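# Transfer two steel bushings from turntable to crate

## Task

Take exactly two steel bushings off the turntable and put them in the crate, with every remaining bushing staying on the turntable. The crate must not be tipped or shifted out of its corner guides. The result only counts if it holds without the robot supporting it, and anything the robot is in contact with at the end must not settle by more than about a fingernail's width once released. Nothing may be pushed or dropped off the table.

## Robot and tools

Robot: one six-joint arm with a two-finger parallel gripper. A flat block protrudes roughly 9 cm from the last joint's axis toward the gripper's +x and rotates with it, so allow for it near the crate and turntable. Parts you hold may occasionally get a brief tug, and loose objects may get a push.

Scene frame: origin on the table top below the arm base, +z up, +y to the left when looking along +x. The base may be slightly tilted relative to the table. Positions are in metres and orientation is a wxyz quaternion. The reported hand position can be off, more so at long reach. Gripper frame: fingers point along its +z and close along its y. end_effector_position is the point between the closed pads. Fingertips extend about 19 mm past it when closed and 6 mm when fully open. Closing pushes the tips about 13 mm further from the arm, so keep that clearance above surfaces.

Tool execute_actions, argument actions: a list holding zero or one item. An empty list only reports the current state. A wait is {"steps": N}, N from 1 to 300, no command sent; it returns N control steps after the previous result, and your reply time counts toward them. A motion is {"rows": [...], "steps": N}, N from 1 to 15 (default 15), each step 1/30 s. rows holds 1 to 15 rows, one per step; if there are fewer rows than steps the last row repeats. Every row is a single list for the one arm of 9 numbers, each in [-1, 1], in this order: djoint1 waist, djoint2 shoulder, djoint3 elbow, djoint4 forearm roll, djoint5 wrist pitch, djoint6 wrist roll, gripper position, gripper force_limit, gripper speed. Optional pictures (true/false) controls whether camera images come back; by default they do.

Joint numbers are offsets, not poses: each is scaled so 1.0 equals 2.036 rad, and is measured from the joint angles in the most recent result that listed them (before any such result, and for later calls within one reply, from where the arm is when the action begins). They are not relative to the previous row. So sending all zeros drives the arm back to those reference angles; it is not a hold or wait. Stated joint ranges in rad: waist -6.283 to 6.283, shoulder -2.059 to 2.094, elbow -3.927 to 0.192, forearm roll -6.283 to 6.283, wrist pitch -1.693 to 3.142, wrist roll -6.283 to 6.283. Real ends may differ by up to 0.010 rad. A request more than 0.010 rad outward beyond a stated end is refused entirely. A request past the real end is clipped there, reported as "joint sent to its limit" (possibly about an earlier action); absence of that line does not prove more room.

Motion limits: joint targets move at most 3.14 rad/s, with about 0.16 s to accelerate, and all joints are slowed together so they arrive together. Each step's target stays within 0.623 rad of the measured angle, and if the targets would shift the gripper more than 70 mm from where it is, all are scaled back. Large moves therefore take several calls. Between calls the arm keeps heading to the last row's target until it nearly stops or a step is HELD; fingers in motion keep moving.

Gripper position is absolute, not an offset: +1 fully open (85 mm), pads touch near -0.8, -1 closes until blocked. force_limit sets pad force: on a 40 mm object with a slow close about 20 N at -1, 128 N at 0, 235 N at +1; thin or tiny objects may get less. speed: about 20 mm/s at -1, 85 at 0, 150 at +1; faster closing adds up to about 5 N (speed 0) or 12 N (speed +1). To grasp, command -1, keep sending it, and confirm object_status 2. object_status: 0 moving, 1 blocked while opening, 2 blocked while closing, 3 reached target or pads met. Any new position value resets it to 0 until the fingers settle. force_limit and speed only apply once position changes by at least 0.01 (e.g. -1 to -0.98); to soften a grip, open first. If the object slips or yields, fingers re-close on their own, except after a grip at force_limit -1, where status stays 2 even if the part is gone. position_measured is in counts: 3 open, about 78 at 60 mm, 130 at 40 mm, 180 at 20 mm, 230 pads touching.

Result lines: the state line with end_effector_position, end_effector_quat_wxyz and velocities; Joint positions and Joint velocities (rad, rad/s, column order); joint torques, which include offsets, scale factors and noise and are nonzero even with no contact. "joint command not followed" means a clearance check altered or blocked targets (mounting blocks and posts count as arm). HELD marks steps where your row was partly or fully not sent. A TORQUE FAULT occurs when contact torque reaches a load limit (waist 47, shoulder 47, elbow 28.2, forearm roll 28.2, wrist pitch 18.8, wrist roll 18.8 N m, held weight included): the arm backs off, pauses 10 s and drops the rest of the call. MOTOR HOT appears from 65 °C; at 80 °C an OVER-TEMPERATURE FAULT brakes the arm until it cools. Holding loads heats motors, even while you think. A refused call sends nothing.

Tool zoom_image: camera is cam_high, cam_low or cam_wrist (each 672x504); region is [x0, y0, x1, y1] in pixels from the top-left, at most 504 by 504, giving a closer view of that camera's latest image.

Tool finished_scene: argument scene is the number of the current scene. Replying without a tool call ends everything.

Avoid: dropping or slamming bushings, hard pushes, tipping or sliding the crate from its guides, disturbing the other bushings, knocking anything off the table, and leaving the gripper resting on something that would sink once released. Open and lift clear before finishing.

Each tool is called after ">>>" as a command line: name --argument value for each argument, lists and objects as JSON in quotes; but a table of rows of numbers goes row by row, as --pt "numbers of a row", without its own name.

## Session

>>> execute_actions --actions '[]'

Scene clock: 0.00 s of 7600.00 s.
end_effector_position=(+0.0524, +0.2763, +0.1459) position_measured=3 object_status=3 end_effector_quat_wxyz=(+0.281, +0.916, -0.267, +0.108) end_effector_velocity=(+0.000, +0.001, +0.000) end_effector_angular_velocity=(+0.001, -0.001, +0.001)
Joint positions: [ 1.804  0.711 -1.084 -0.436  1.389  0.434]
Joint velocities: [ 0.    -0.    -0.001 -0.002  0.001 -0.   ]
Joint torques (N m, as the arm reports them, + toward a larger angle): no reading
Motor temperatures (°C, as the motors report them): [29 27 33 30 30 33]

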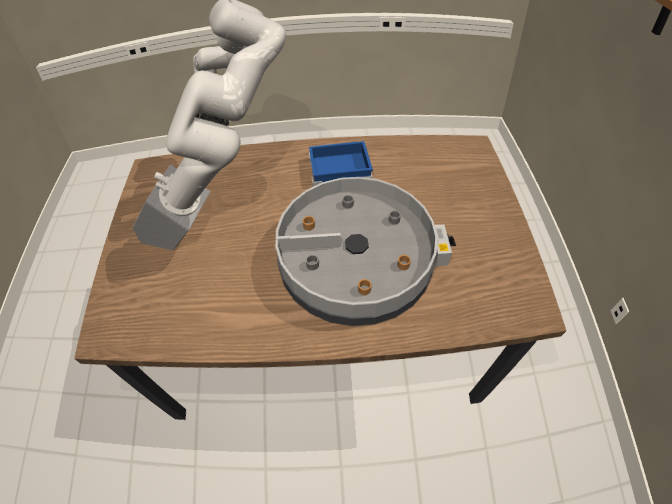

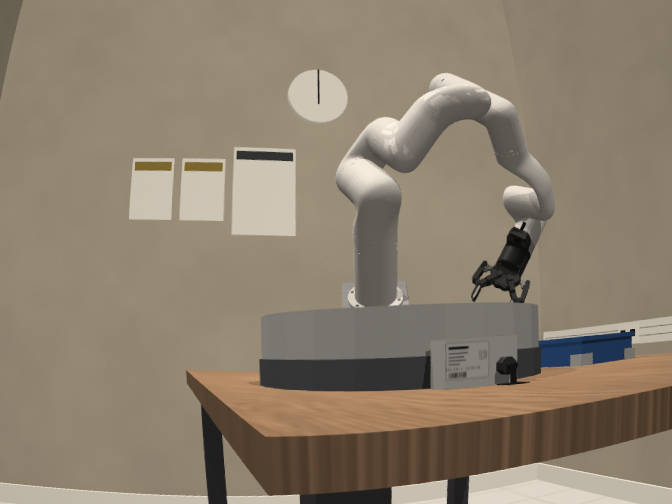

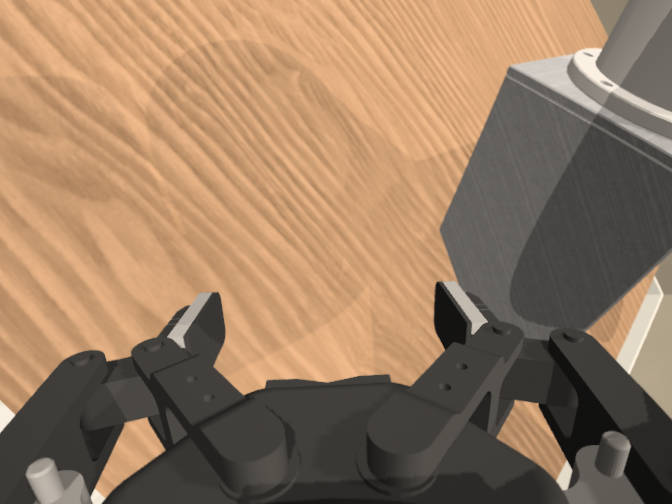

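>>> execute_actions --actions '[{"rows":[[0,-0.4966,0.0413,0.2141,-0.2402,-0.2132,1,0,0]]}]' --pictures false

>>> execute_actions --actions '[{"steps":45}]'

Scene clock: 15.37 s of 7600.00 s.
end_effector_position=(+0.0538, +0.3762, +0.2792) position_measured=3 object_status=3 end_effector_quat_wxyz=(+0.146, +0.925, -0.315, -0.156) end_effector_velocity=(+0.112, +0.177, +0.352) end_effector_angular_velocity=(+0.955, +0.589, -0.472)
Joint positions: [ 1.804  0.318 -1.043 -0.217  1.144  0.216]
Joint velocities: [-0.    -0.895  0.067  0.343 -0.385 -0.342]
Joint torques (N m, as the arm reports them, + toward a larger angle): [ 18.77 -10.66 -10.67   0.12  -0.91   0.52]
Motor temperatures (°C, as the motors report them): [30 27 35 30 30 33]
Steps of this call (steps 1 to 446: nothing new was sent; steps 447 to 461: all 15 steps of this action). Readings (joint positions | what the end effector reports):
447: [1.804 0.711 -1.084 -0.435 1.388 0.433] | position_measured=3 object_status=3
448: [1.804 0.707 -1.082 -0.433 1.385 0.430] | position_measured=3 object_status=3
450: [1.803 0.671 -1.072 -0.404 1.353 0.401] | position_measured=3 object_status=3
454: [1.804 0.532 -1.063 -0.318 1.256 0.317] | position_measured=3 object_status=3
461: the state above

Scene clock: 16.87 s of 7600.00 s.
end_effector_position=(+0.1840, +0.4131, +0.5453) position_measured=3 object_status=3 end_effector_quat_wxyz=(-0.157, +0.825, -0.353, -0.413) end_effector_velocity=(+0.001, -0.000, +0.001) end_effector_angular_velocity=(+0.003, -0.001, -0.001)
Joint positions: [ 1.804 -0.3   -1.     0.     0.9   -0.   ]
Joint velocities: [-0.    -0.002 -0.001 -0.002  0.001 -0.   ]
Joint torques (N m, as the arm reports them, + toward a larger angle): [ 13.1   -3.59 -11.92   0.16  -1.72   0.35]
Motor temperatures (°C, as the motors report them): [30 27 36 30 30 33]
Steps of this call (steps 1 to 45: the robot went on to your last target). Readings (joint positions | what the end effector reports):
1: [1.804 0.288 -1.041 -0.206 1.131 0.205] | position_measured=3 object_status=3
2: [1.804 0.258 -1.039 -0.196 1.119 0.195] | position_measured=3 object_status=3
4: [1.804 0.200 -1.034 -0.175 1.096 0.174] | position_measured=3 object_status=3
8: [1.804 0.084 -1.026 -0.135 1.051 0.134] | position_measured=3 object_status=3
45: the state above
The arm was judged still, so your last target was given up. Only a new action makes it travel on or press farther. Fingers that are still opening or closing keep moving.

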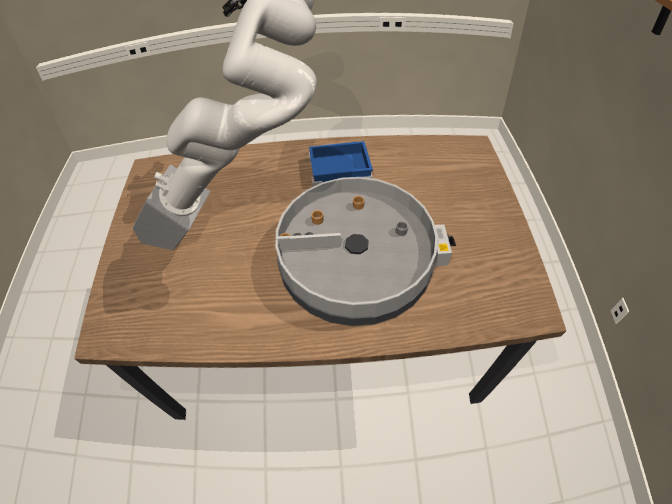

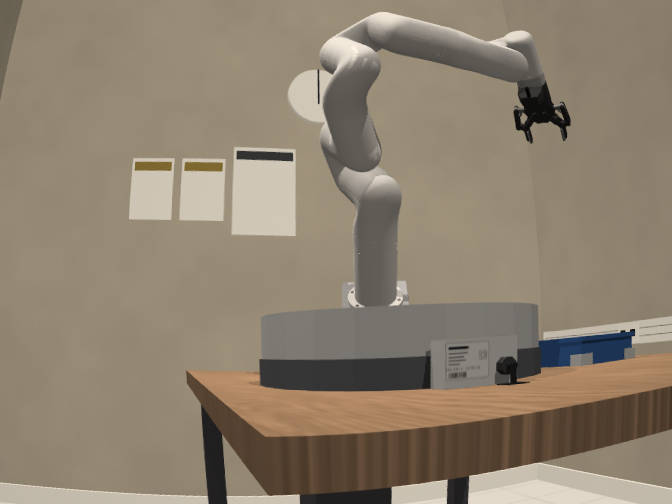

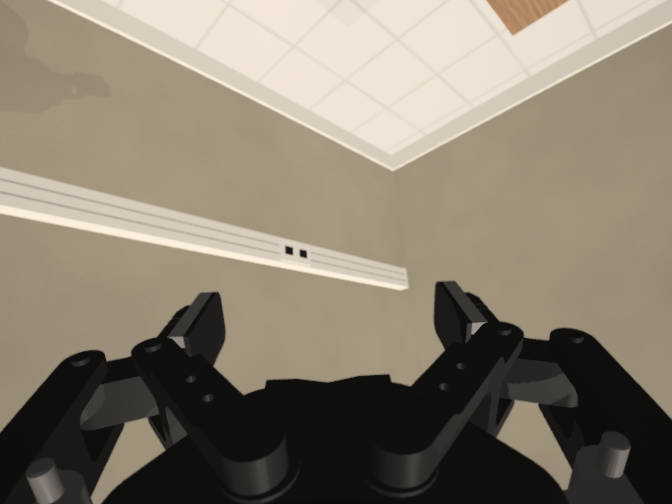

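>>> execute_actions --actions '[{"rows":[[-0.886,-0.1,0,0,0,0,1,0,0]]}]' --pictures false

>>> execute_actions --actions '[{"steps":60}]'

Scene clock: 24.50 s of 7600.00 s.
end_effector_position=(+0.3450, +0.3981, +0.4741) position_measured=3 object_status=3 end_effector_quat_wxyz=(-0.154, +0.751, -0.516, -0.383) end_effector_velocity=(+0.352, -0.100, -0.201) end_effector_angular_velocity=(-0.394, +0.132, -0.755)
Joint positions: [ 1.452 -0.394 -1.     0.     0.899 -0.   ]
Joint velocities: [-0.847 -0.163  0.002 -0.002  0.     0.   ]
Joint torques (N m, as the arm reports them, + toward a larger angle): [ 12.57  -5.5  -11.49   0.22  -1.47   0.32]
Motor temperatures (°C, as the motors report them): [30 27 37 30 30 33]
Steps of this call (steps 1 to 214: nothing new was sent; steps 215 to 229: all 15 steps of this action). Readings (joint positions | what the end effector reports):
215: [1.804 -0.300 -1.000 0.000 0.900 -0.000] | position_measured=3 object_status=3
216: [1.801 -0.301 -0.999 0.000 0.900 -0.000] | position_measured=3 object_status=3
218: [1.764 -0.313 -0.998 0.001 0.900 -0.000] | position_measured=3 object_status=3
222: [1.648 -0.349 -1.001 0.000 0.899 -0.000] | position_measured=3 object_status=3
229: the state above

Scene clock: 26.50 s of 7600.00 s.
end_effector_position=(+0.6215, -0.1033, +0.2003) position_measured=3 object_status=3 end_effector_quat_wxyz=(-0.008, -0.310, +0.948, +0.070) end_effector_velocity=(+0.000, -0.005, +0.000) end_effector_angular_velocity=(-0.007, -0.001, -0.007)
Joint positions: [ 0.002 -0.504 -1.     0.     0.9   -0.   ]
Joint velocities: [-0.01  -0.    -0.002 -0.001 -0.001 -0.   ]
Joint torques (N m, as the arm reports them, + toward a larger angle): [  6.05 -16.78 -12.83  -0.09  -1.18   0.31]
Motor temperatures (°C, as the motors report them): [30 27 38 30 30 33]
Steps of this call (steps 1 to 60: the robot went on to your last target). Readings (joint positions | what the end effector reports):
1: [1.424 -0.399 -1.000 0.000 0.899 -0.000] | position_measured=3 object_status=3
2: [1.396 -0.404 -1.000 0.000 0.899 -0.000] | position_measured=3 object_status=3
4: [1.339 -0.414 -1.000 0.000 0.899 -0.000] | position_measured=3 object_status=3
8: [1.224 -0.430 -1.000 0.000 0.899 -0.000] | position_measured=3 object_status=3
60: the state above

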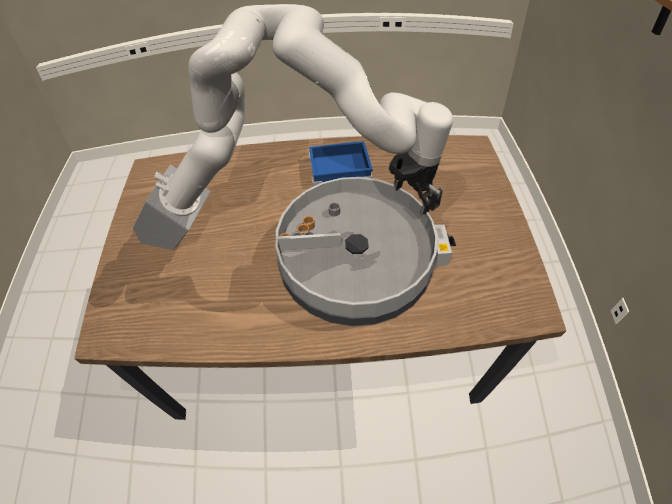

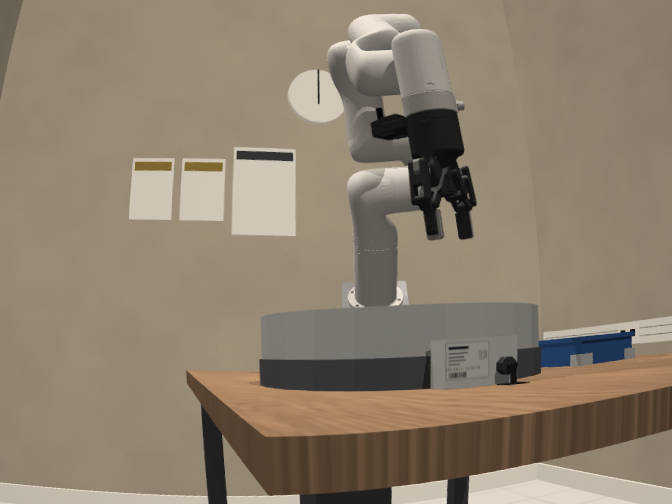

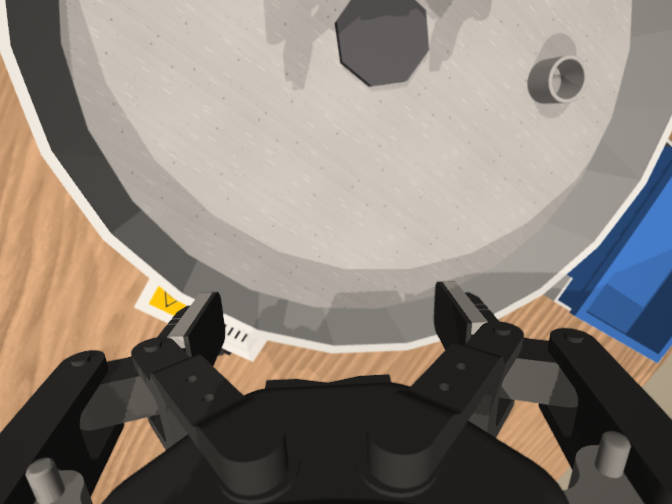

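>>> execute_actions --actions '[{"rows":[[-0.09,-0.507,0.409,0,0.055,0,1,0,0]]}]' --pictures false

>>> execute_actions --actions '[{"steps":45}]'

Scene clock: 66.87 s of 7600.00 s.
end_effector_position=(+0.4662, -0.1196, +0.2209) position_measured=3 object_status=3 end_effector_quat_wxyz=(-0.042, -0.267, +0.961, +0.050) end_effector_velocity=(-0.330, -0.007, +0.091) end_effector_angular_velocity=(-0.228, -0.274, -0.203)
Joint positions: [-0.111 -1.011 -0.524  0.     0.968 -0.   ]
Joint velocities: [-0.243 -1.705  1.227 -0.     0.148 -0.   ]
Joint torques (N m, as the arm reports them, + toward a larger angle): [  5.48 -12.24 -13.26  -0.02  -1.39   0.38]
Motor temperatures (°C, as the motors report them): [29 28 41 30 31 33]
Steps of this call (steps 1 to 15: the robot went on to your last target; steps 16 to 1196: nothing new was sent; steps 1197 to 1211: all 15 steps of this action). Readings (joint positions | what the end effector reports):
1197: [0.000 -0.504 -1.000 0.000 0.900 -0.000] | position_measured=3 object_status=3
1198: [-0.001 -0.507 -0.996 0.000 0.900 -0.000] | position_measured=3 object_status=3
1200: [-0.012 -0.546 -0.955 0.000 0.907 -0.000] | position_measured=3 object_status=3
1204: [-0.055 -0.703 -0.801 0.000 0.933 -0.000] | position_measured=3 object_status=3
1211: the state above

Scene clock: 68.37 s of 7600.00 s.
end_effector_position=(+0.3824, -0.1187, +0.2235) position_measured=3 object_status=3 end_effector_quat_wxyz=(+0.001, -0.240, +0.971, +0.000) end_effector_velocity=(-0.000, +0.000, -0.000) end_effector_angular_velocity=(+0.001, +0.001, -0.000)
Joint positions: [-0.181 -1.536 -0.167  0.     1.012 -0.   ]
Joint velocities: [ 0.     0.     0.001  0.001  0.001 -0.   ]
Joint torques (N m, as the arm reports them, + toward a larger angle): [  4.34  -0.64 -14.08  -0.23  -1.3    0.35]
Motor temperatures (°C, as the motors report them): [29 28 41 30 31 33]
Steps of this call (steps 1 to 30: the robot went on to your last target; steps 31 to 45: nothing new was sent). Readings (joint positions | what the end effector reports):
1: [-0.119 -1.070 -0.482 0.000 0.973 -0.000] | position_measured=3 object_status=3
2: [-0.127 -1.134 -0.440 0.000 0.978 -0.000] | position_measured=3 object_status=3
4: [-0.145 -1.269 -0.350 0.000 0.989 -0.000] | position_measured=3 object_status=3
8: [-0.173 -1.471 -0.211 0.000 1.007 -0.000] | position_measured=3 object_status=3
45: the state above
The arm was judged still, so your last target was given up. Only a new action makes it travel on or press farther. Fingers that are still opening or closing keep moving.

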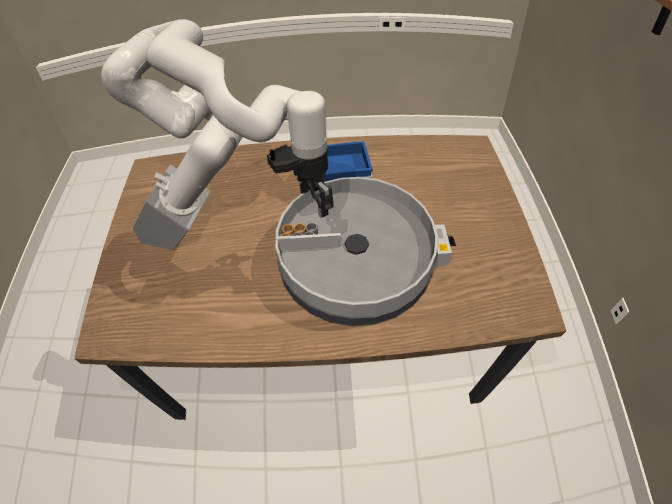

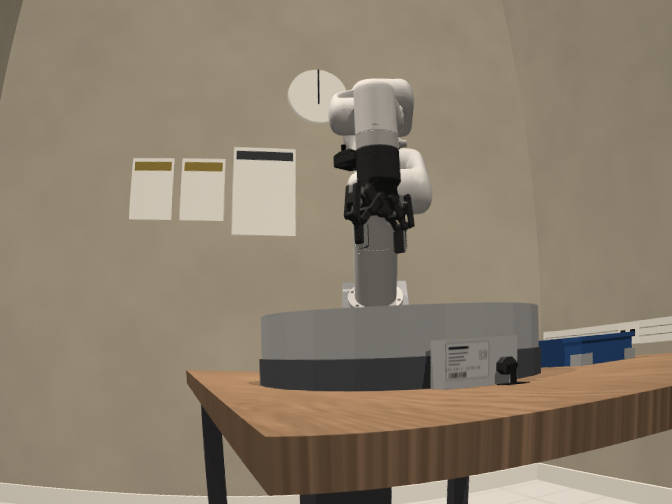

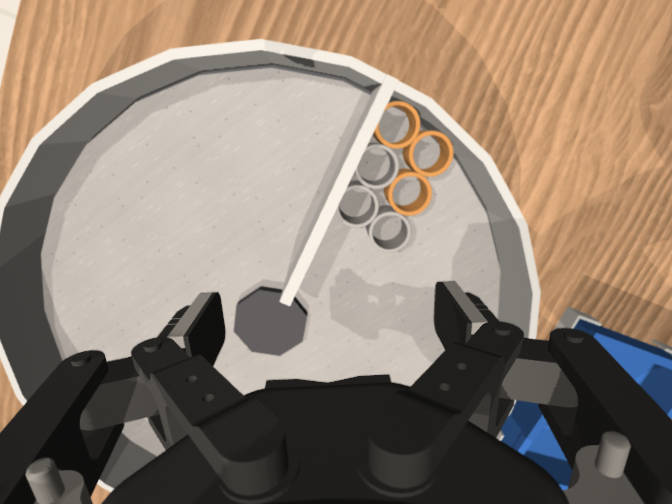

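>>> execute_actions --actions '[{"rows":[[0.038,0.0634,0.1218,0,-0.1847,-0.074,0.2,-0.5,0]]}]' --pictures false

>>> execute_actions --actions '[{"steps":25}]'

Scene clock: 92.10 s of 7600.00 s.
end_effector_position=(+0.3565, -0.0865, +0.1335) position_measured=94 object_status=0 end_effector_quat_wxyz=(+0.014, -0.337, +0.941, +0.020) end_effector_velocity=(+0.008, +0.005, -0.011) end_effector_angular_velocity=(-0.003, -0.065, +0.067)
Joint positions: [-0.106 -1.41   0.073  0.     0.647 -0.146]
Joint velocities: [ 0.022  0.03   0.046 -0.002 -0.136 -0.051]
Joint torques (N m, as the arm reports them, + toward a larger angle): [  3.86  -0.53 -12.21  -0.12  -1.29   0.6 ]
Motor temperatures (°C, as the motors report them): [29 27 43 30 31 33]
Steps of this call (steps 1 to 697: nothing new was sent; steps 698 to 712: all 15 steps of this action). Readings (joint positions | what the end effector reports):
698: [-0.181 -1.536 -0.167 0.000 1.011 -0.001] | position_measured=3 object_status=0
699: [-0.181 -1.535 -0.165 0.000 1.007 -0.002] | position_measured=4 object_status=0
701: [-0.172 -1.522 -0.141 0.000 0.963 -0.019] | position_measured=13 object_status=0
705: [-0.135 -1.458 -0.016 0.000 0.786 -0.091] | position_measured=42 object_status=0
712: the state above

Scene clock: 92.93 s of 7600.00 s.
end_effector_position=(+0.3551, -0.0854, +0.1311) position_measured=104 object_status=3 end_effector_quat_wxyz=(+0.014, -0.340, +0.940, +0.021) end_effector_velocity=(-0.000, +0.000, -0.000) end_effector_angular_velocity=(+0.000, +0.001, +0.000)
Joint positions: [-0.104 -1.407  0.081  0.     0.636 -0.151]
Joint velocities: [ 0.     0.001 -0.    -0.     0.    -0.   ]
Joint torques (N m, as the arm reports them, + toward a larger angle): [  4.48  -0.51 -11.63  -0.16  -1.34   0.31]
Motor temperatures (°C, as the motors report them): [29 27 43 30 31 33]
Steps of this call (steps 1 to 25: the robot went on to your last target). Readings (joint positions | what the end effector reports):
1: [-0.106 -1.409 0.075 0.000 0.643 -0.148] | position_measured=99 object_status=0
2: [-0.105 -1.409 0.076 0.000 0.641 -0.149] | position_measured=101 object_status=0
4: [-0.105 -1.408 0.078 0.000 0.638 -0.150] | position_measured=103 object_status=0
8: [-0.104 -1.407 0.080 0.000 0.636 -0.151] | position_measured=104 object_status=0
25: the state above

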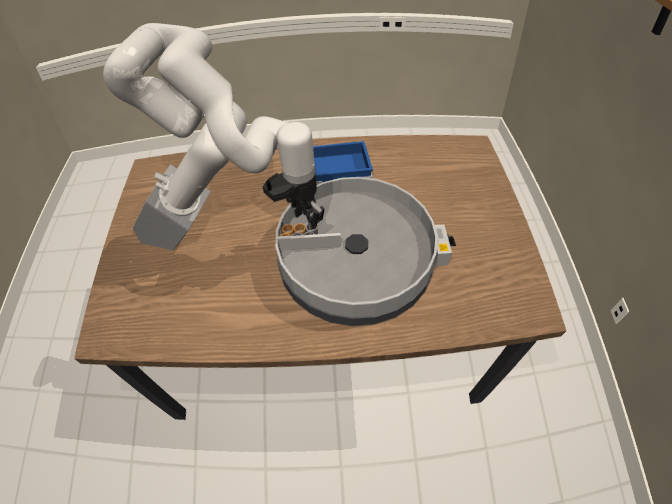

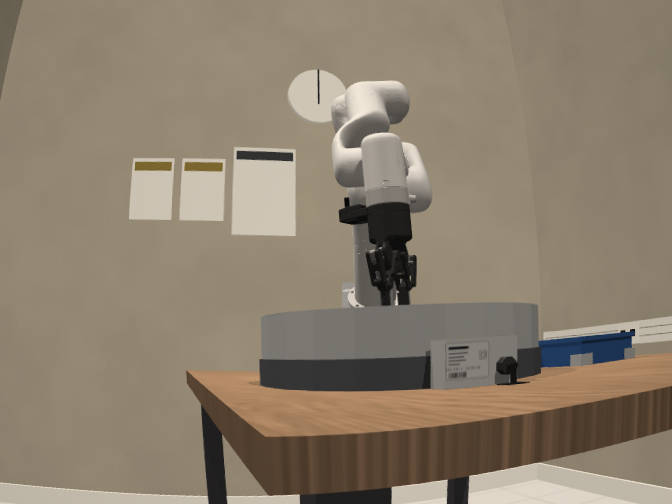

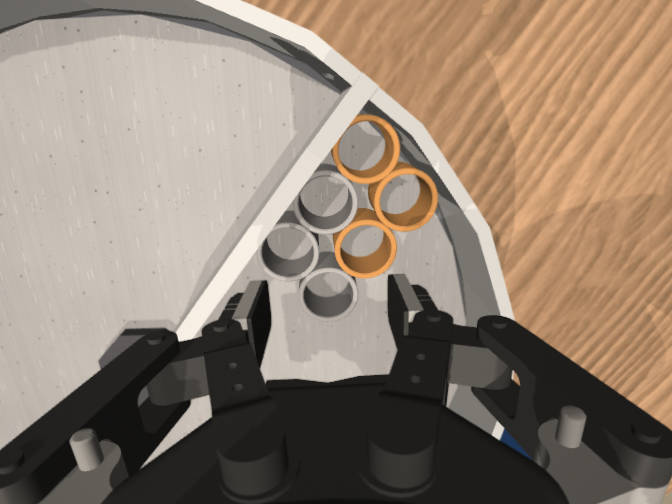

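>>> execute_actions --actions '[{"rows":[[0.0216,0.1714,-0.0167,0,-0.1547,0.016,0.08,-0.5,0]]}]' --pictures false

>>> execute_actions --actions '[{"steps":25}]'

Scene clock: 109.40 s of 7600.00 s.
end_effector_position=(+0.3684, -0.0720, +0.0969) position_measured=119 object_status=3 end_effector_quat_wxyz=(+0.022, -0.341, +0.939, +0.032) end_effector_velocity=(+0.008, +0.002, -0.005) end_effector_angular_velocity=(+0.001, -0.021, -0.002)
Joint positions: [-0.061 -1.065  0.048  0.     0.327 -0.119]
Joint velocities: [ 0.009  0.066 -0.011 -0.    -0.075  0.008]
Joint torques (N m, as the arm reports them, + toward a larger angle): [ 4.42 -3.45 -8.64 -0.11 -1.35  0.37]
Motor temperatures (°C, as the motors report them): [29 27 42 30 31 33]
Steps of this call (steps 1 to 15: the robot went on to your last target; steps 16 to 479: nothing new was sent; steps 480 to 494: all 15 steps of this action). Readings (joint positions | what the end effector reports):
480: [-0.104 -1.407 0.081 0.000 0.635 -0.151] | position_measured=104 object_status=0
481: [-0.104 -1.403 0.080 0.000 0.631 -0.151] | position_measured=105 object_status=0
483: [-0.099 -1.362 0.076 0.000 0.593 -0.147] | position_measured=113 object_status=0
487: [-0.073 -1.160 0.057 0.000 0.415 -0.128] | position_measured=118 object_status=0
494: the state above

Scene clock: 110.23 s of 7600.00 s.
end_effector_position=(+0.3686, -0.0716, +0.0961) position_measured=119 object_status=3 end_effector_quat_wxyz=(+0.022, -0.341, +0.939, +0.032) end_effector_velocity=(+0.000, -0.000, +0.000) end_effector_angular_velocity=(+0.000, -0.001, -0.001)
Joint positions: [-0.06  -1.058  0.047  0.     0.321 -0.119]
Joint velocities: [ 0.     0.    -0.     0.001 -0.001  0.   ]
Joint torques (N m, as the arm reports them, + toward a larger angle): [ 4.65 -3.21 -8.48 -0.12 -1.29  0.29]
Motor temperatures (°C, as the motors report them): [29 27 41 30 31 33]
Steps of this call (steps 1 to 15: the robot went on to your last target; steps 16 to 25: nothing new was sent). Readings (joint positions | what the end effector reports):
1: [-0.061 -1.063 0.047 0.000 0.325 -0.119] | position_measured=119 object_status=3
2: [-0.061 -1.062 0.047 0.000 0.324 -0.119] | position_measured=119 object_status=3
4: [-0.060 -1.060 0.047 0.000 0.322 -0.119] | position_measured=119 object_status=3
8: [-0.060 -1.059 0.047 0.000 0.321 -0.119] | position_measured=119 object_status=3
25: the state above
The arm was judged still, so your last target was given up. Only a new action makes it travel on or press farther. Fingers that are still opening or closing keep moving.

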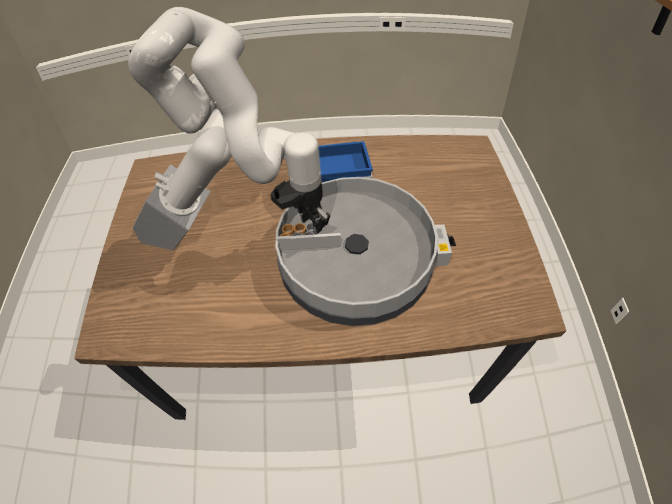

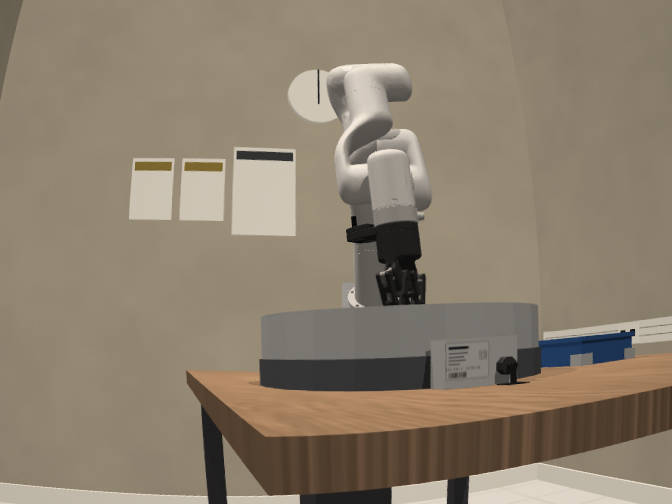

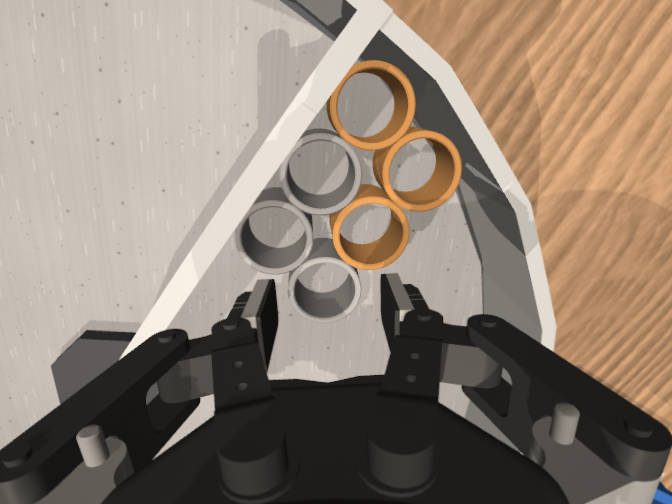

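>>> execute_actions --actions '[{"rows":[[0,0.02,-0.0016,0,-0.0183,0,0.08,-0.5,0],[0,0.03,-0.0025,0,-0.0275,0,0.08,-0.5,0],[0,0.04,-0.0033,0,-0.0367,0,0.08,-0.5,0],[0,0.05,-0.0042,0,-0.0458,0,0.08,-0.5,0],[0,0.06,-0.005,0,-0.055,0,0.08,-0.5,0],[0,0.07,-0.0058,0,-0.064,0,0.08,-0.5,0],[0,0.08,-0.0067,0,-0.0733,0,0.08,-0.5,0],[0,0.089,-0.0074,0,-0.0815,0,0.08,-0.5,0]]}]' --pictures false

>>> execute_actions --actions '[{"steps":20}]'

Scene clock: 122.27 s of 7600.00 s.
end_effector_position=(+0.3689, -0.0699, +0.0757) position_measured=119 object_status=3 end_effector_quat_wxyz=(+0.022, -0.341, +0.939, +0.033) end_effector_velocity=(+0.006, +0.003, -0.004) end_effector_angular_velocity=(+0.001, -0.020, +0.012)
Joint positions: [-0.06  -0.883  0.032  0.     0.16  -0.119]
Joint velocities: [ 0.009  0.054 -0.007 -0.005 -0.064 -0.001]
Joint torques (N m, as the arm reports them, + toward a larger angle): [ 3.48 -4.76 -6.58  0.08 -1.48  0.44]
Motor temperatures (°C, as the motors report them): [29 27 40 30 31 33]
Steps of this call (steps 1 to 346: nothing new was sent; steps 347 to 361: all 15 steps of this action). Readings (joint positions | what the end effector reports):
347: [-0.060 -1.058 0.047 0.000 0.320 -0.119] | position_measured=119 object_status=3
348: [-0.060 -1.054 0.047 0.000 0.316 -0.119] | position_measured=119 object_status=3
350: [-0.060 -1.029 0.044 0.000 0.293 -0.119] | position_measured=119 object_status=3
354: [-0.060 -0.954 0.038 0.000 0.226 -0.119] | position_measured=119 object_status=3
361: the state above

Scene clock: 122.93 s of 7600.00 s.
end_effector_position=(+0.3693, -0.0699, +0.0752) position_measured=119 object_status=3 end_effector_quat_wxyz=(+0.022, -0.341, +0.939, +0.032) end_effector_velocity=(+0.000, -0.000, -0.000) end_effector_angular_velocity=(-0.000, +0.001, -0.001)
Joint positions: [-0.06  -0.877  0.032  0.     0.155 -0.119]
Joint velocities: [-0.001  0.001 -0.001  0.001  0.    -0.   ]
Joint torques (N m, as the arm reports them, + toward a larger angle): [-1.1  -1.75 -6.05  0.63 -0.89  0.52]
Motor temperatures (°C, as the motors report them): [29 27 40 30 31 33]
Steps of this call (steps 1 to 15: the robot went on to your last target; steps 16 to 20: nothing new was sent). Readings (joint positions | what the end effector reports):
1: [-0.060 -0.881 0.032 0.000 0.159 -0.119] | position_measured=119 object_status=3
2: [-0.059 -0.880 0.032 0.000 0.157 -0.119] | position_measured=119 object_status=3
4: [-0.059 -0.879 0.032 0.000 0.156 -0.119] | position_measured=119 object_status=3
8: [-0.059 -0.878 0.032 0.000 0.155 -0.119] | position_measured=119 object_status=3
20: the state above
The arm was judged still, so your last target was given up. Only a new action makes it travel on or press farther. Fingers that are still opening or closing keep moving.

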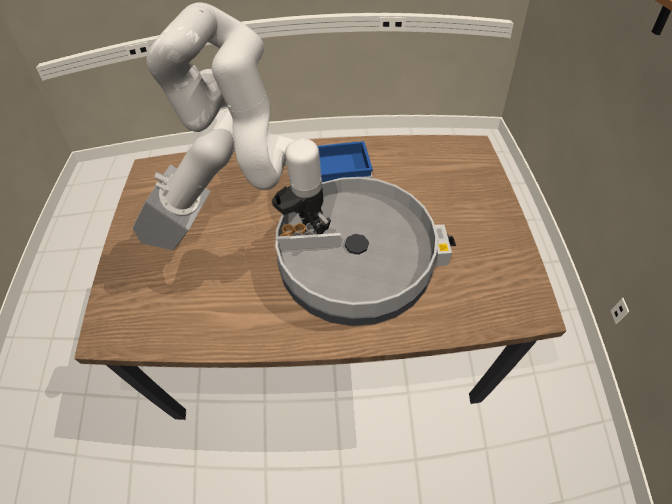

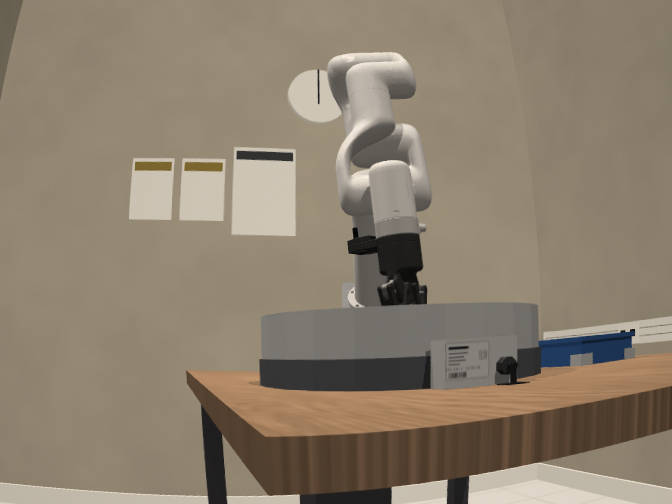

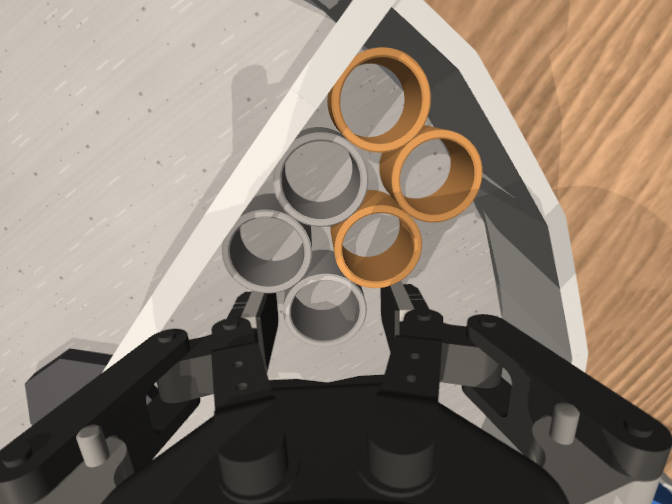

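Contact: knuckle likely on the fence. Closing retracts it.

>>> execute_actions --actions '[{"rows":[[0,-0.01,0,0,0.01,0,-1,-0.5,-0.5]]}]' --pictures false

>>> execute_actions --actions '[{"steps":15}]'

Scene clock: 130.93 s of 7600.00 s.
end_effector_position=(+0.3696, -0.0707, +0.0777) position_measured=154 object_status=0 end_effector_quat_wxyz=(+0.022, -0.341, +0.939, +0.032) end_effector_velocity=(-0.001, +0.002, +0.000) end_effector_angular_velocity=(+0.003, +0.000, +0.007)
Joint positions: [-0.061 -0.897  0.032  0.     0.175 -0.119]
Joint velocities: [ 0.005 -0.003  0.002 -0.003  0.002 -0.001]
Joint torques (N m, as the arm reports them, + toward a larger angle): [ 4.53 -3.13 -4.42 -0.26 -0.44  0.18]
Motor temperatures (°C, as the motors report them): [29 27 38 30 31 34]
Steps of this call (steps 1 to 225: nothing new was sent; steps 226 to 240: all 15 steps of this action). Readings (joint positions | what the end effector reports):
226: [-0.060 -0.877 0.032 0.000 0.155 -0.119] | position_measured=119 object_status=0
227: [-0.061 -0.879 0.031 0.000 0.158 -0.119] | position_measured=119 object_status=0
229: [-0.062 -0.887 0.032 0.002 0.167 -0.118] | position_measured=125 object_status=0
233: [-0.061 -0.894 0.032 0.001 0.173 -0.118] | position_measured=142 object_status=0
240: the state above

Scene clock: 131.43 s of 7600.00 s.
end_effector_position=(+0.3696, -0.0702, +0.0777) position_measured=154 object_status=2 end_effector_quat_wxyz=(+0.022, -0.341, +0.939, +0.032) end_effector_velocity=(+0.001, +0.000, +0.000) end_effector_angular_velocity=(+0.000, -0.002, +0.001)
Joint positions: [-0.06  -0.897  0.032  0.     0.175 -0.119]
Joint velocities: [ 0.001 -0.    -0.001 -0.    -0.     0.   ]
Joint torques (N m, as the arm reports them, + toward a larger angle): [ 5.84 -3.52 -5.31 -0.33 -0.75  0.23]
Motor temperatures (°C, as the motors report them): [29 27 38 30 31 34]
Steps of this call (steps 1 to 15: the robot went on to your last target). Readings (joint positions | what the end effector reports):
1: [-0.061 -0.897 0.032 0.000 0.175 -0.119] | position_measured=154 object_status=2
2: [-0.061 -0.897 0.032 0.000 0.175 -0.119] | position_measured=154 object_status=2
4: [-0.061 -0.897 0.032 0.000 0.175 -0.119] | position_measured=154 object_status=2
8: [-0.060 -0.897 0.032 0.000 0.175 -0.119] | position_measured=154 object_status=2
15: the state above
The arm was judged still, so your last target was given up. Only a new action makes it travel on or press farther. Fingers that are still opening or closing keep moving.

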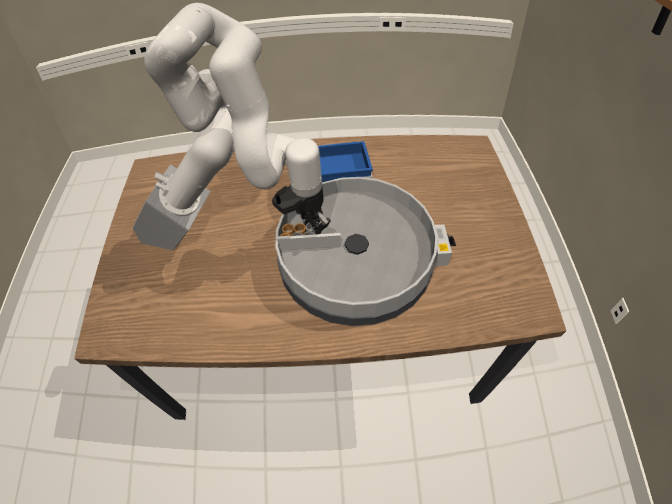

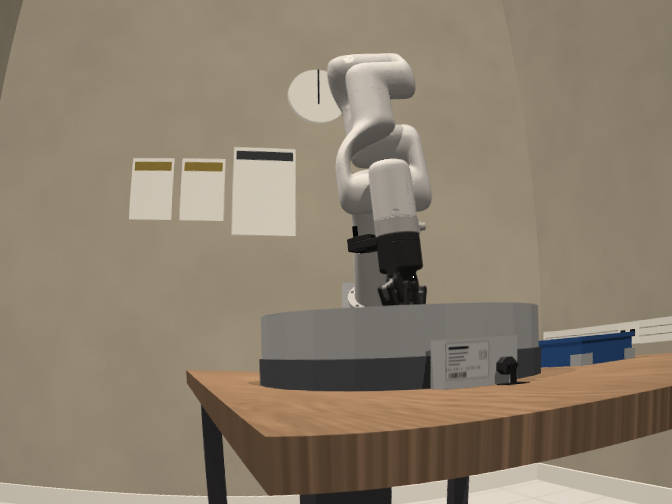

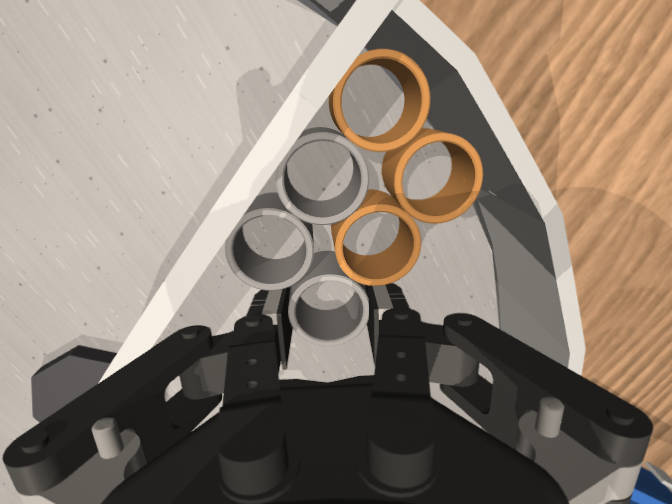

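>>> execute_actions --actions '[{"rows":[[0,-0.03,0,0,0.03,0,-1,-0.5,-0.5],[0,-0.06,0,0,0.06,0,-1,-0.5,-0.5],[0,-0.1,0,0,0.1,0,-1,-0.5,-0.5],[0,-0.15,0,0,0.15,0,-1,-0.5,-0.5],[0,-0.2,0,0,0.2,0,-1,-0.5,-0.5],[0,-0.26,-0.007,0,0.267,0,-1,-0.5,-0.5],[0,-0.319,-0.014,0,0.3335,0,-1,-0.5,-0.5]]}]' --pictures false

>>> execute_actions --actions '[{"steps":20}]' --pictures false

>>> execute_actions --actions '[{"rows":[[0.4214,0.3,-0.2775,-0.3836,-0.002,0.2303,-1,-0.5,-0.5]]}]' --pictures false

>>> execute_actions --actions '[{"steps":40}]' --pictures false

>>> execute_actions --actions '[{"rows":[[0,0.19,0,0,0,0,-1,-0.5,-0.5]]}]' --pictures false

>>> execute_actions --actions '[{"steps":25}]'

Scene clock: 172.70 s of 7600.00 s.
end_effector_position=(+0.3703, -0.0775, +0.1666) position_measured=154 object_status=2 end_effector_quat_wxyz=(+0.024, -0.341, +0.939, +0.031) end_effector_velocity=(-0.040, +0.003, +0.056) end_effector_angular_velocity=(+0.012, +0.067, +0.006)
Joint positions: [-0.06  -1.509  0.005  0.     0.808 -0.119]
Joint velocities: [-0.001 -0.438 -0.015 -0.002  0.521  0.   ]
Joint torques (N m, as the arm reports them, + toward a larger angle): [  4.23   4.89 -11.61  -0.08  -1.5    0.36]
Motor temperatures (°C, as the motors report them): [29 27 37 30 31 33]
Steps of this call (steps 1 to 1223: nothing new was sent; steps 1224 to 1238: all 15 steps of this action). Readings (joint positions | what the end effector reports):
1224: [-0.060 -0.898 0.032 0.000 0.175 -0.119] | position_measured=154 object_status=2
1225: [-0.060 -0.901 0.032 0.000 0.180 -0.119] | position_measured=154 object_status=2
1227: [-0.060 -0.940 0.032 0.000 0.221 -0.119] | position_measured=154 object_status=2
1231: [-0.060 -1.153 0.031 0.000 0.436 -0.119] | position_measured=154 object_status=2
1238: the state above

Scene clock: 173.37 s of 7600.00 s.
end_effector_position=(+0.3667, -0.0771, +0.1715) position_measured=154 object_status=2 end_effector_quat_wxyz=(+0.021, -0.341, +0.939, +0.033) end_effector_velocity=(+0.000, -0.000, +0.000) end_effector_angular_velocity=(-0.000, -0.001, +0.000)
Joint positions: [-0.06  -1.547  0.004  0.     0.854 -0.119]
Joint velocities: [ 0.    -0.001 -0.    -0.     0.001 -0.   ]
Joint torques (N m, as the arm reports them, + toward a larger angle): [  4.2    0.34 -13.5   -0.02  -1.35   0.31]
Motor temperatures (°C, as the motors report them): [29 27 37 30 31 33]
Steps of this call (steps 1 to 20: the robot went on to your last target). Readings (joint positions | what the end effector reports):
1: [-0.060 -1.520 0.005 0.000 0.823 -0.119] | position_measured=154 object_status=2
2: [-0.060 -1.528 0.005 0.000 0.832 -0.119] | position_measured=154 object_status=2
4: [-0.060 -1.537 0.006 0.000 0.844 -0.119] | position_measured=154 object_status=2
8: [-0.060 -1.543 0.004 0.000 0.852 -0.119] | position_measured=154 object_status=2
20: the state above

Scene clock: 173.87 s of 7600.00 s.
end_effector_position=(+0.4779, -0.0011, +0.2384) position_measured=154 object_status=2 end_effector_quat_wxyz=(+0.065, -0.521, +0.851, -0.007) end_effector_velocity=(+0.235, +0.269, +0.158) end_effector_angular_velocity=(+0.029, -0.540, +0.931)
Joint positions: [ 0.452 -1.154 -0.36  -0.481  0.851  0.183]
Joint velocities: [ 1.176  0.738 -0.68  -1.014 -0.005  0.566]
Joint torques (N m, as the arm reports them, + toward a larger angle): [  3.65  -4.37 -12.06  -0.15  -1.6    0.42]
Motor temperatures (°C, as the motors report them): [29 27 37 30 31 33]
Steps of this call (steps 1 to 15: all 15 steps of this action). Readings (joint positions | what the end effector reports):
1: [-0.060 -1.546 0.003 -0.000 0.854 -0.118] | position_measured=154 object_status=2
2: [-0.056 -1.543 0.001 -0.004 0.854 -0.115] | position_measured=154 object_status=2
4: [-0.016 -1.503 -0.034 -0.046 0.855 -0.083] | position_measured=154 object_status=2
8: [0.156 -1.348 -0.183 -0.217 0.852 0.034] | position_measured=154 object_status=2
15: the state above

Scene clock: 175.20 s of 7600.00 s.
end_effector_position=(+0.5404, +0.0957, +0.2966) position_measured=154 object_status=2 end_effector_quat_wxyz=(+0.159, -0.621, +0.767, -0.037) end_effector_velocity=(-0.001, +0.000, -0.001) end_effector_angular_velocity=(-0.001, +0.002, +0.000)
Joint positions: [ 0.798 -0.936 -0.561 -0.781  0.85   0.35 ]
Joint velocities: [ 0.    -0.     0.001  0.001  0.001  0.   ]
Joint torques (N m, as the arm reports them, + toward a larger angle): [  6.12  -5.52 -12.59  -0.2   -1.87   0.32]
Motor temperatures (°C, as the motors report them): [29 27 38 30 31 33]
Steps of this call (steps 1 to 30: the robot went on to your last target; steps 31 to 40: nothing new was sent). Readings (joint positions | what the end effector reports):
1: [0.491 -1.129 -0.383 -0.515 0.851 0.201] | position_measured=154 object_status=2
2: [0.529 -1.105 -0.405 -0.548 0.851 0.220] | position_measured=154 object_status=2
4: [0.602 -1.059 -0.447 -0.611 0.851 0.255] | position_measured=154 object_status=2
8: [0.735 -0.976 -0.524 -0.725 0.850 0.319] | position_measured=154 object_status=2
40: the state above
The arm was judged still, so your last target was given up. Only a new action makes it travel on or press farther. Fingers that are still opening or closing keep moving.

Scene clock: 175.70 s of 7600.00 s.
end_effector_position=(+0.4685, +0.1395, +0.1760) position_measured=154 object_status=2 end_effector_quat_wxyz=(-0.007, +0.703, -0.711, +0.001) end_effector_velocity=(-0.050, +0.020, -0.069) end_effector_angular_velocity=(-0.099, +0.162, +0.121)
Joint positions: [ 0.798 -0.57  -0.558 -0.781  0.851  0.35 ]
Joint velocities: [ 0.     0.248 -0.021 -0.001 -0.003 -0.   ]
Joint torques (N m, as the arm reports them, + toward a larger angle): [ 10.08 -13.93 -12.79  -0.16  -1.64   0.23]
Motor temperatures (°C, as the motors report them): [29 27 38 30 31 33]
Steps of this call (steps 1 to 15: all 15 steps of this action). Readings (joint positions | what the end effector reports):
1: [0.798 -0.936 -0.561 -0.781 0.850 0.350] | position_measured=154 object_status=2
2: [0.798 -0.933 -0.562 -0.781 0.850 0.350] | position_measured=154 object_status=2
4: [0.798 -0.895 -0.566 -0.781 0.849 0.350] | position_measured=154 object_status=2
8: [0.798 -0.753 -0.560 -0.781 0.850 0.350] | position_measured=154 object_status=2
15: the state above

Scene clock: 176.53 s of 7600.00 s.
end_effector_position=(+0.4652, +0.1415, +0.1708) position_measured=154 object_status=2 end_effector_quat_wxyz=(+0.000, +0.706, -0.708, -0.000) end_effector_velocity=(-0.000, +0.000, -0.000) end_effector_angular_velocity=(+0.000, +0.001, -0.001)
Joint positions: [ 0.798 -0.549 -0.561 -0.781  0.85   0.35 ]
Joint velocities: [ 0.     0.    -0.     0.002  0.     0.   ]
Joint torques (N m, as the arm reports them, + toward a larger angle): [  9.86  -8.83 -10.11  -0.3   -1.39   0.37]
Motor temperatures (°C, as the motors report them): [29 27 38 30 31 33]
Steps of this call (steps 1 to 25: the robot went on to your last target). Readings (joint positions | what the end effector reports):
1: [0.798 -0.563 -0.559 -0.781 0.850 0.350] | position_measured=154 object_status=2
2: [0.798 -0.559 -0.560 -0.781 0.850 0.350] | position_measured=154 object_status=2
4: [0.798 -0.555 -0.562 -0.781 0.850 0.350] | position_measured=154 object_status=2
8: [0.798 -0.552 -0.562 -0.781 0.850 0.350] | position_measured=154 object_status=2
25: the state above

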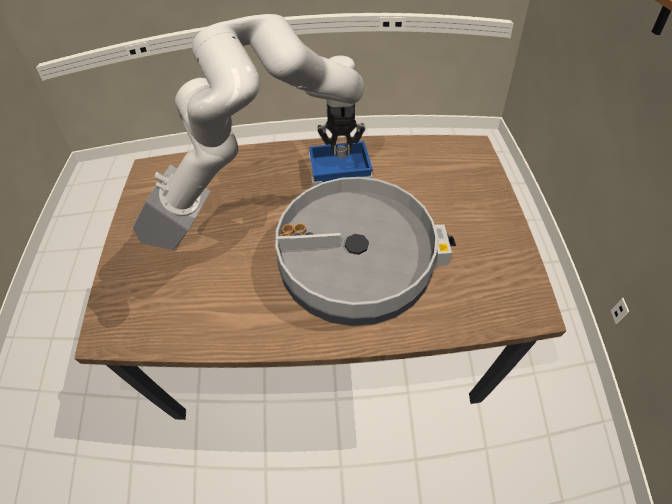

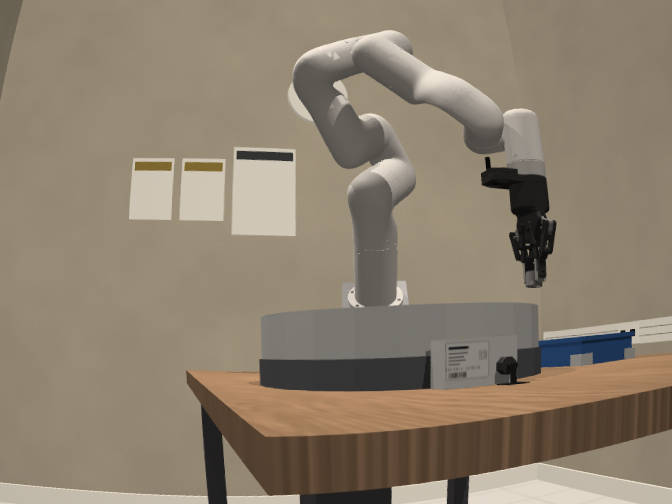

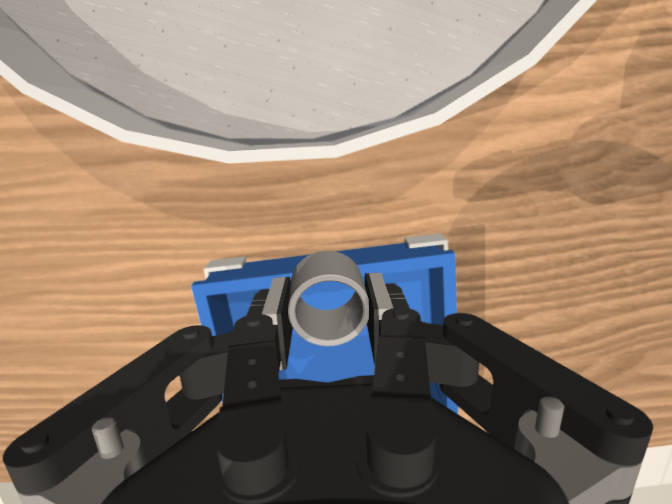

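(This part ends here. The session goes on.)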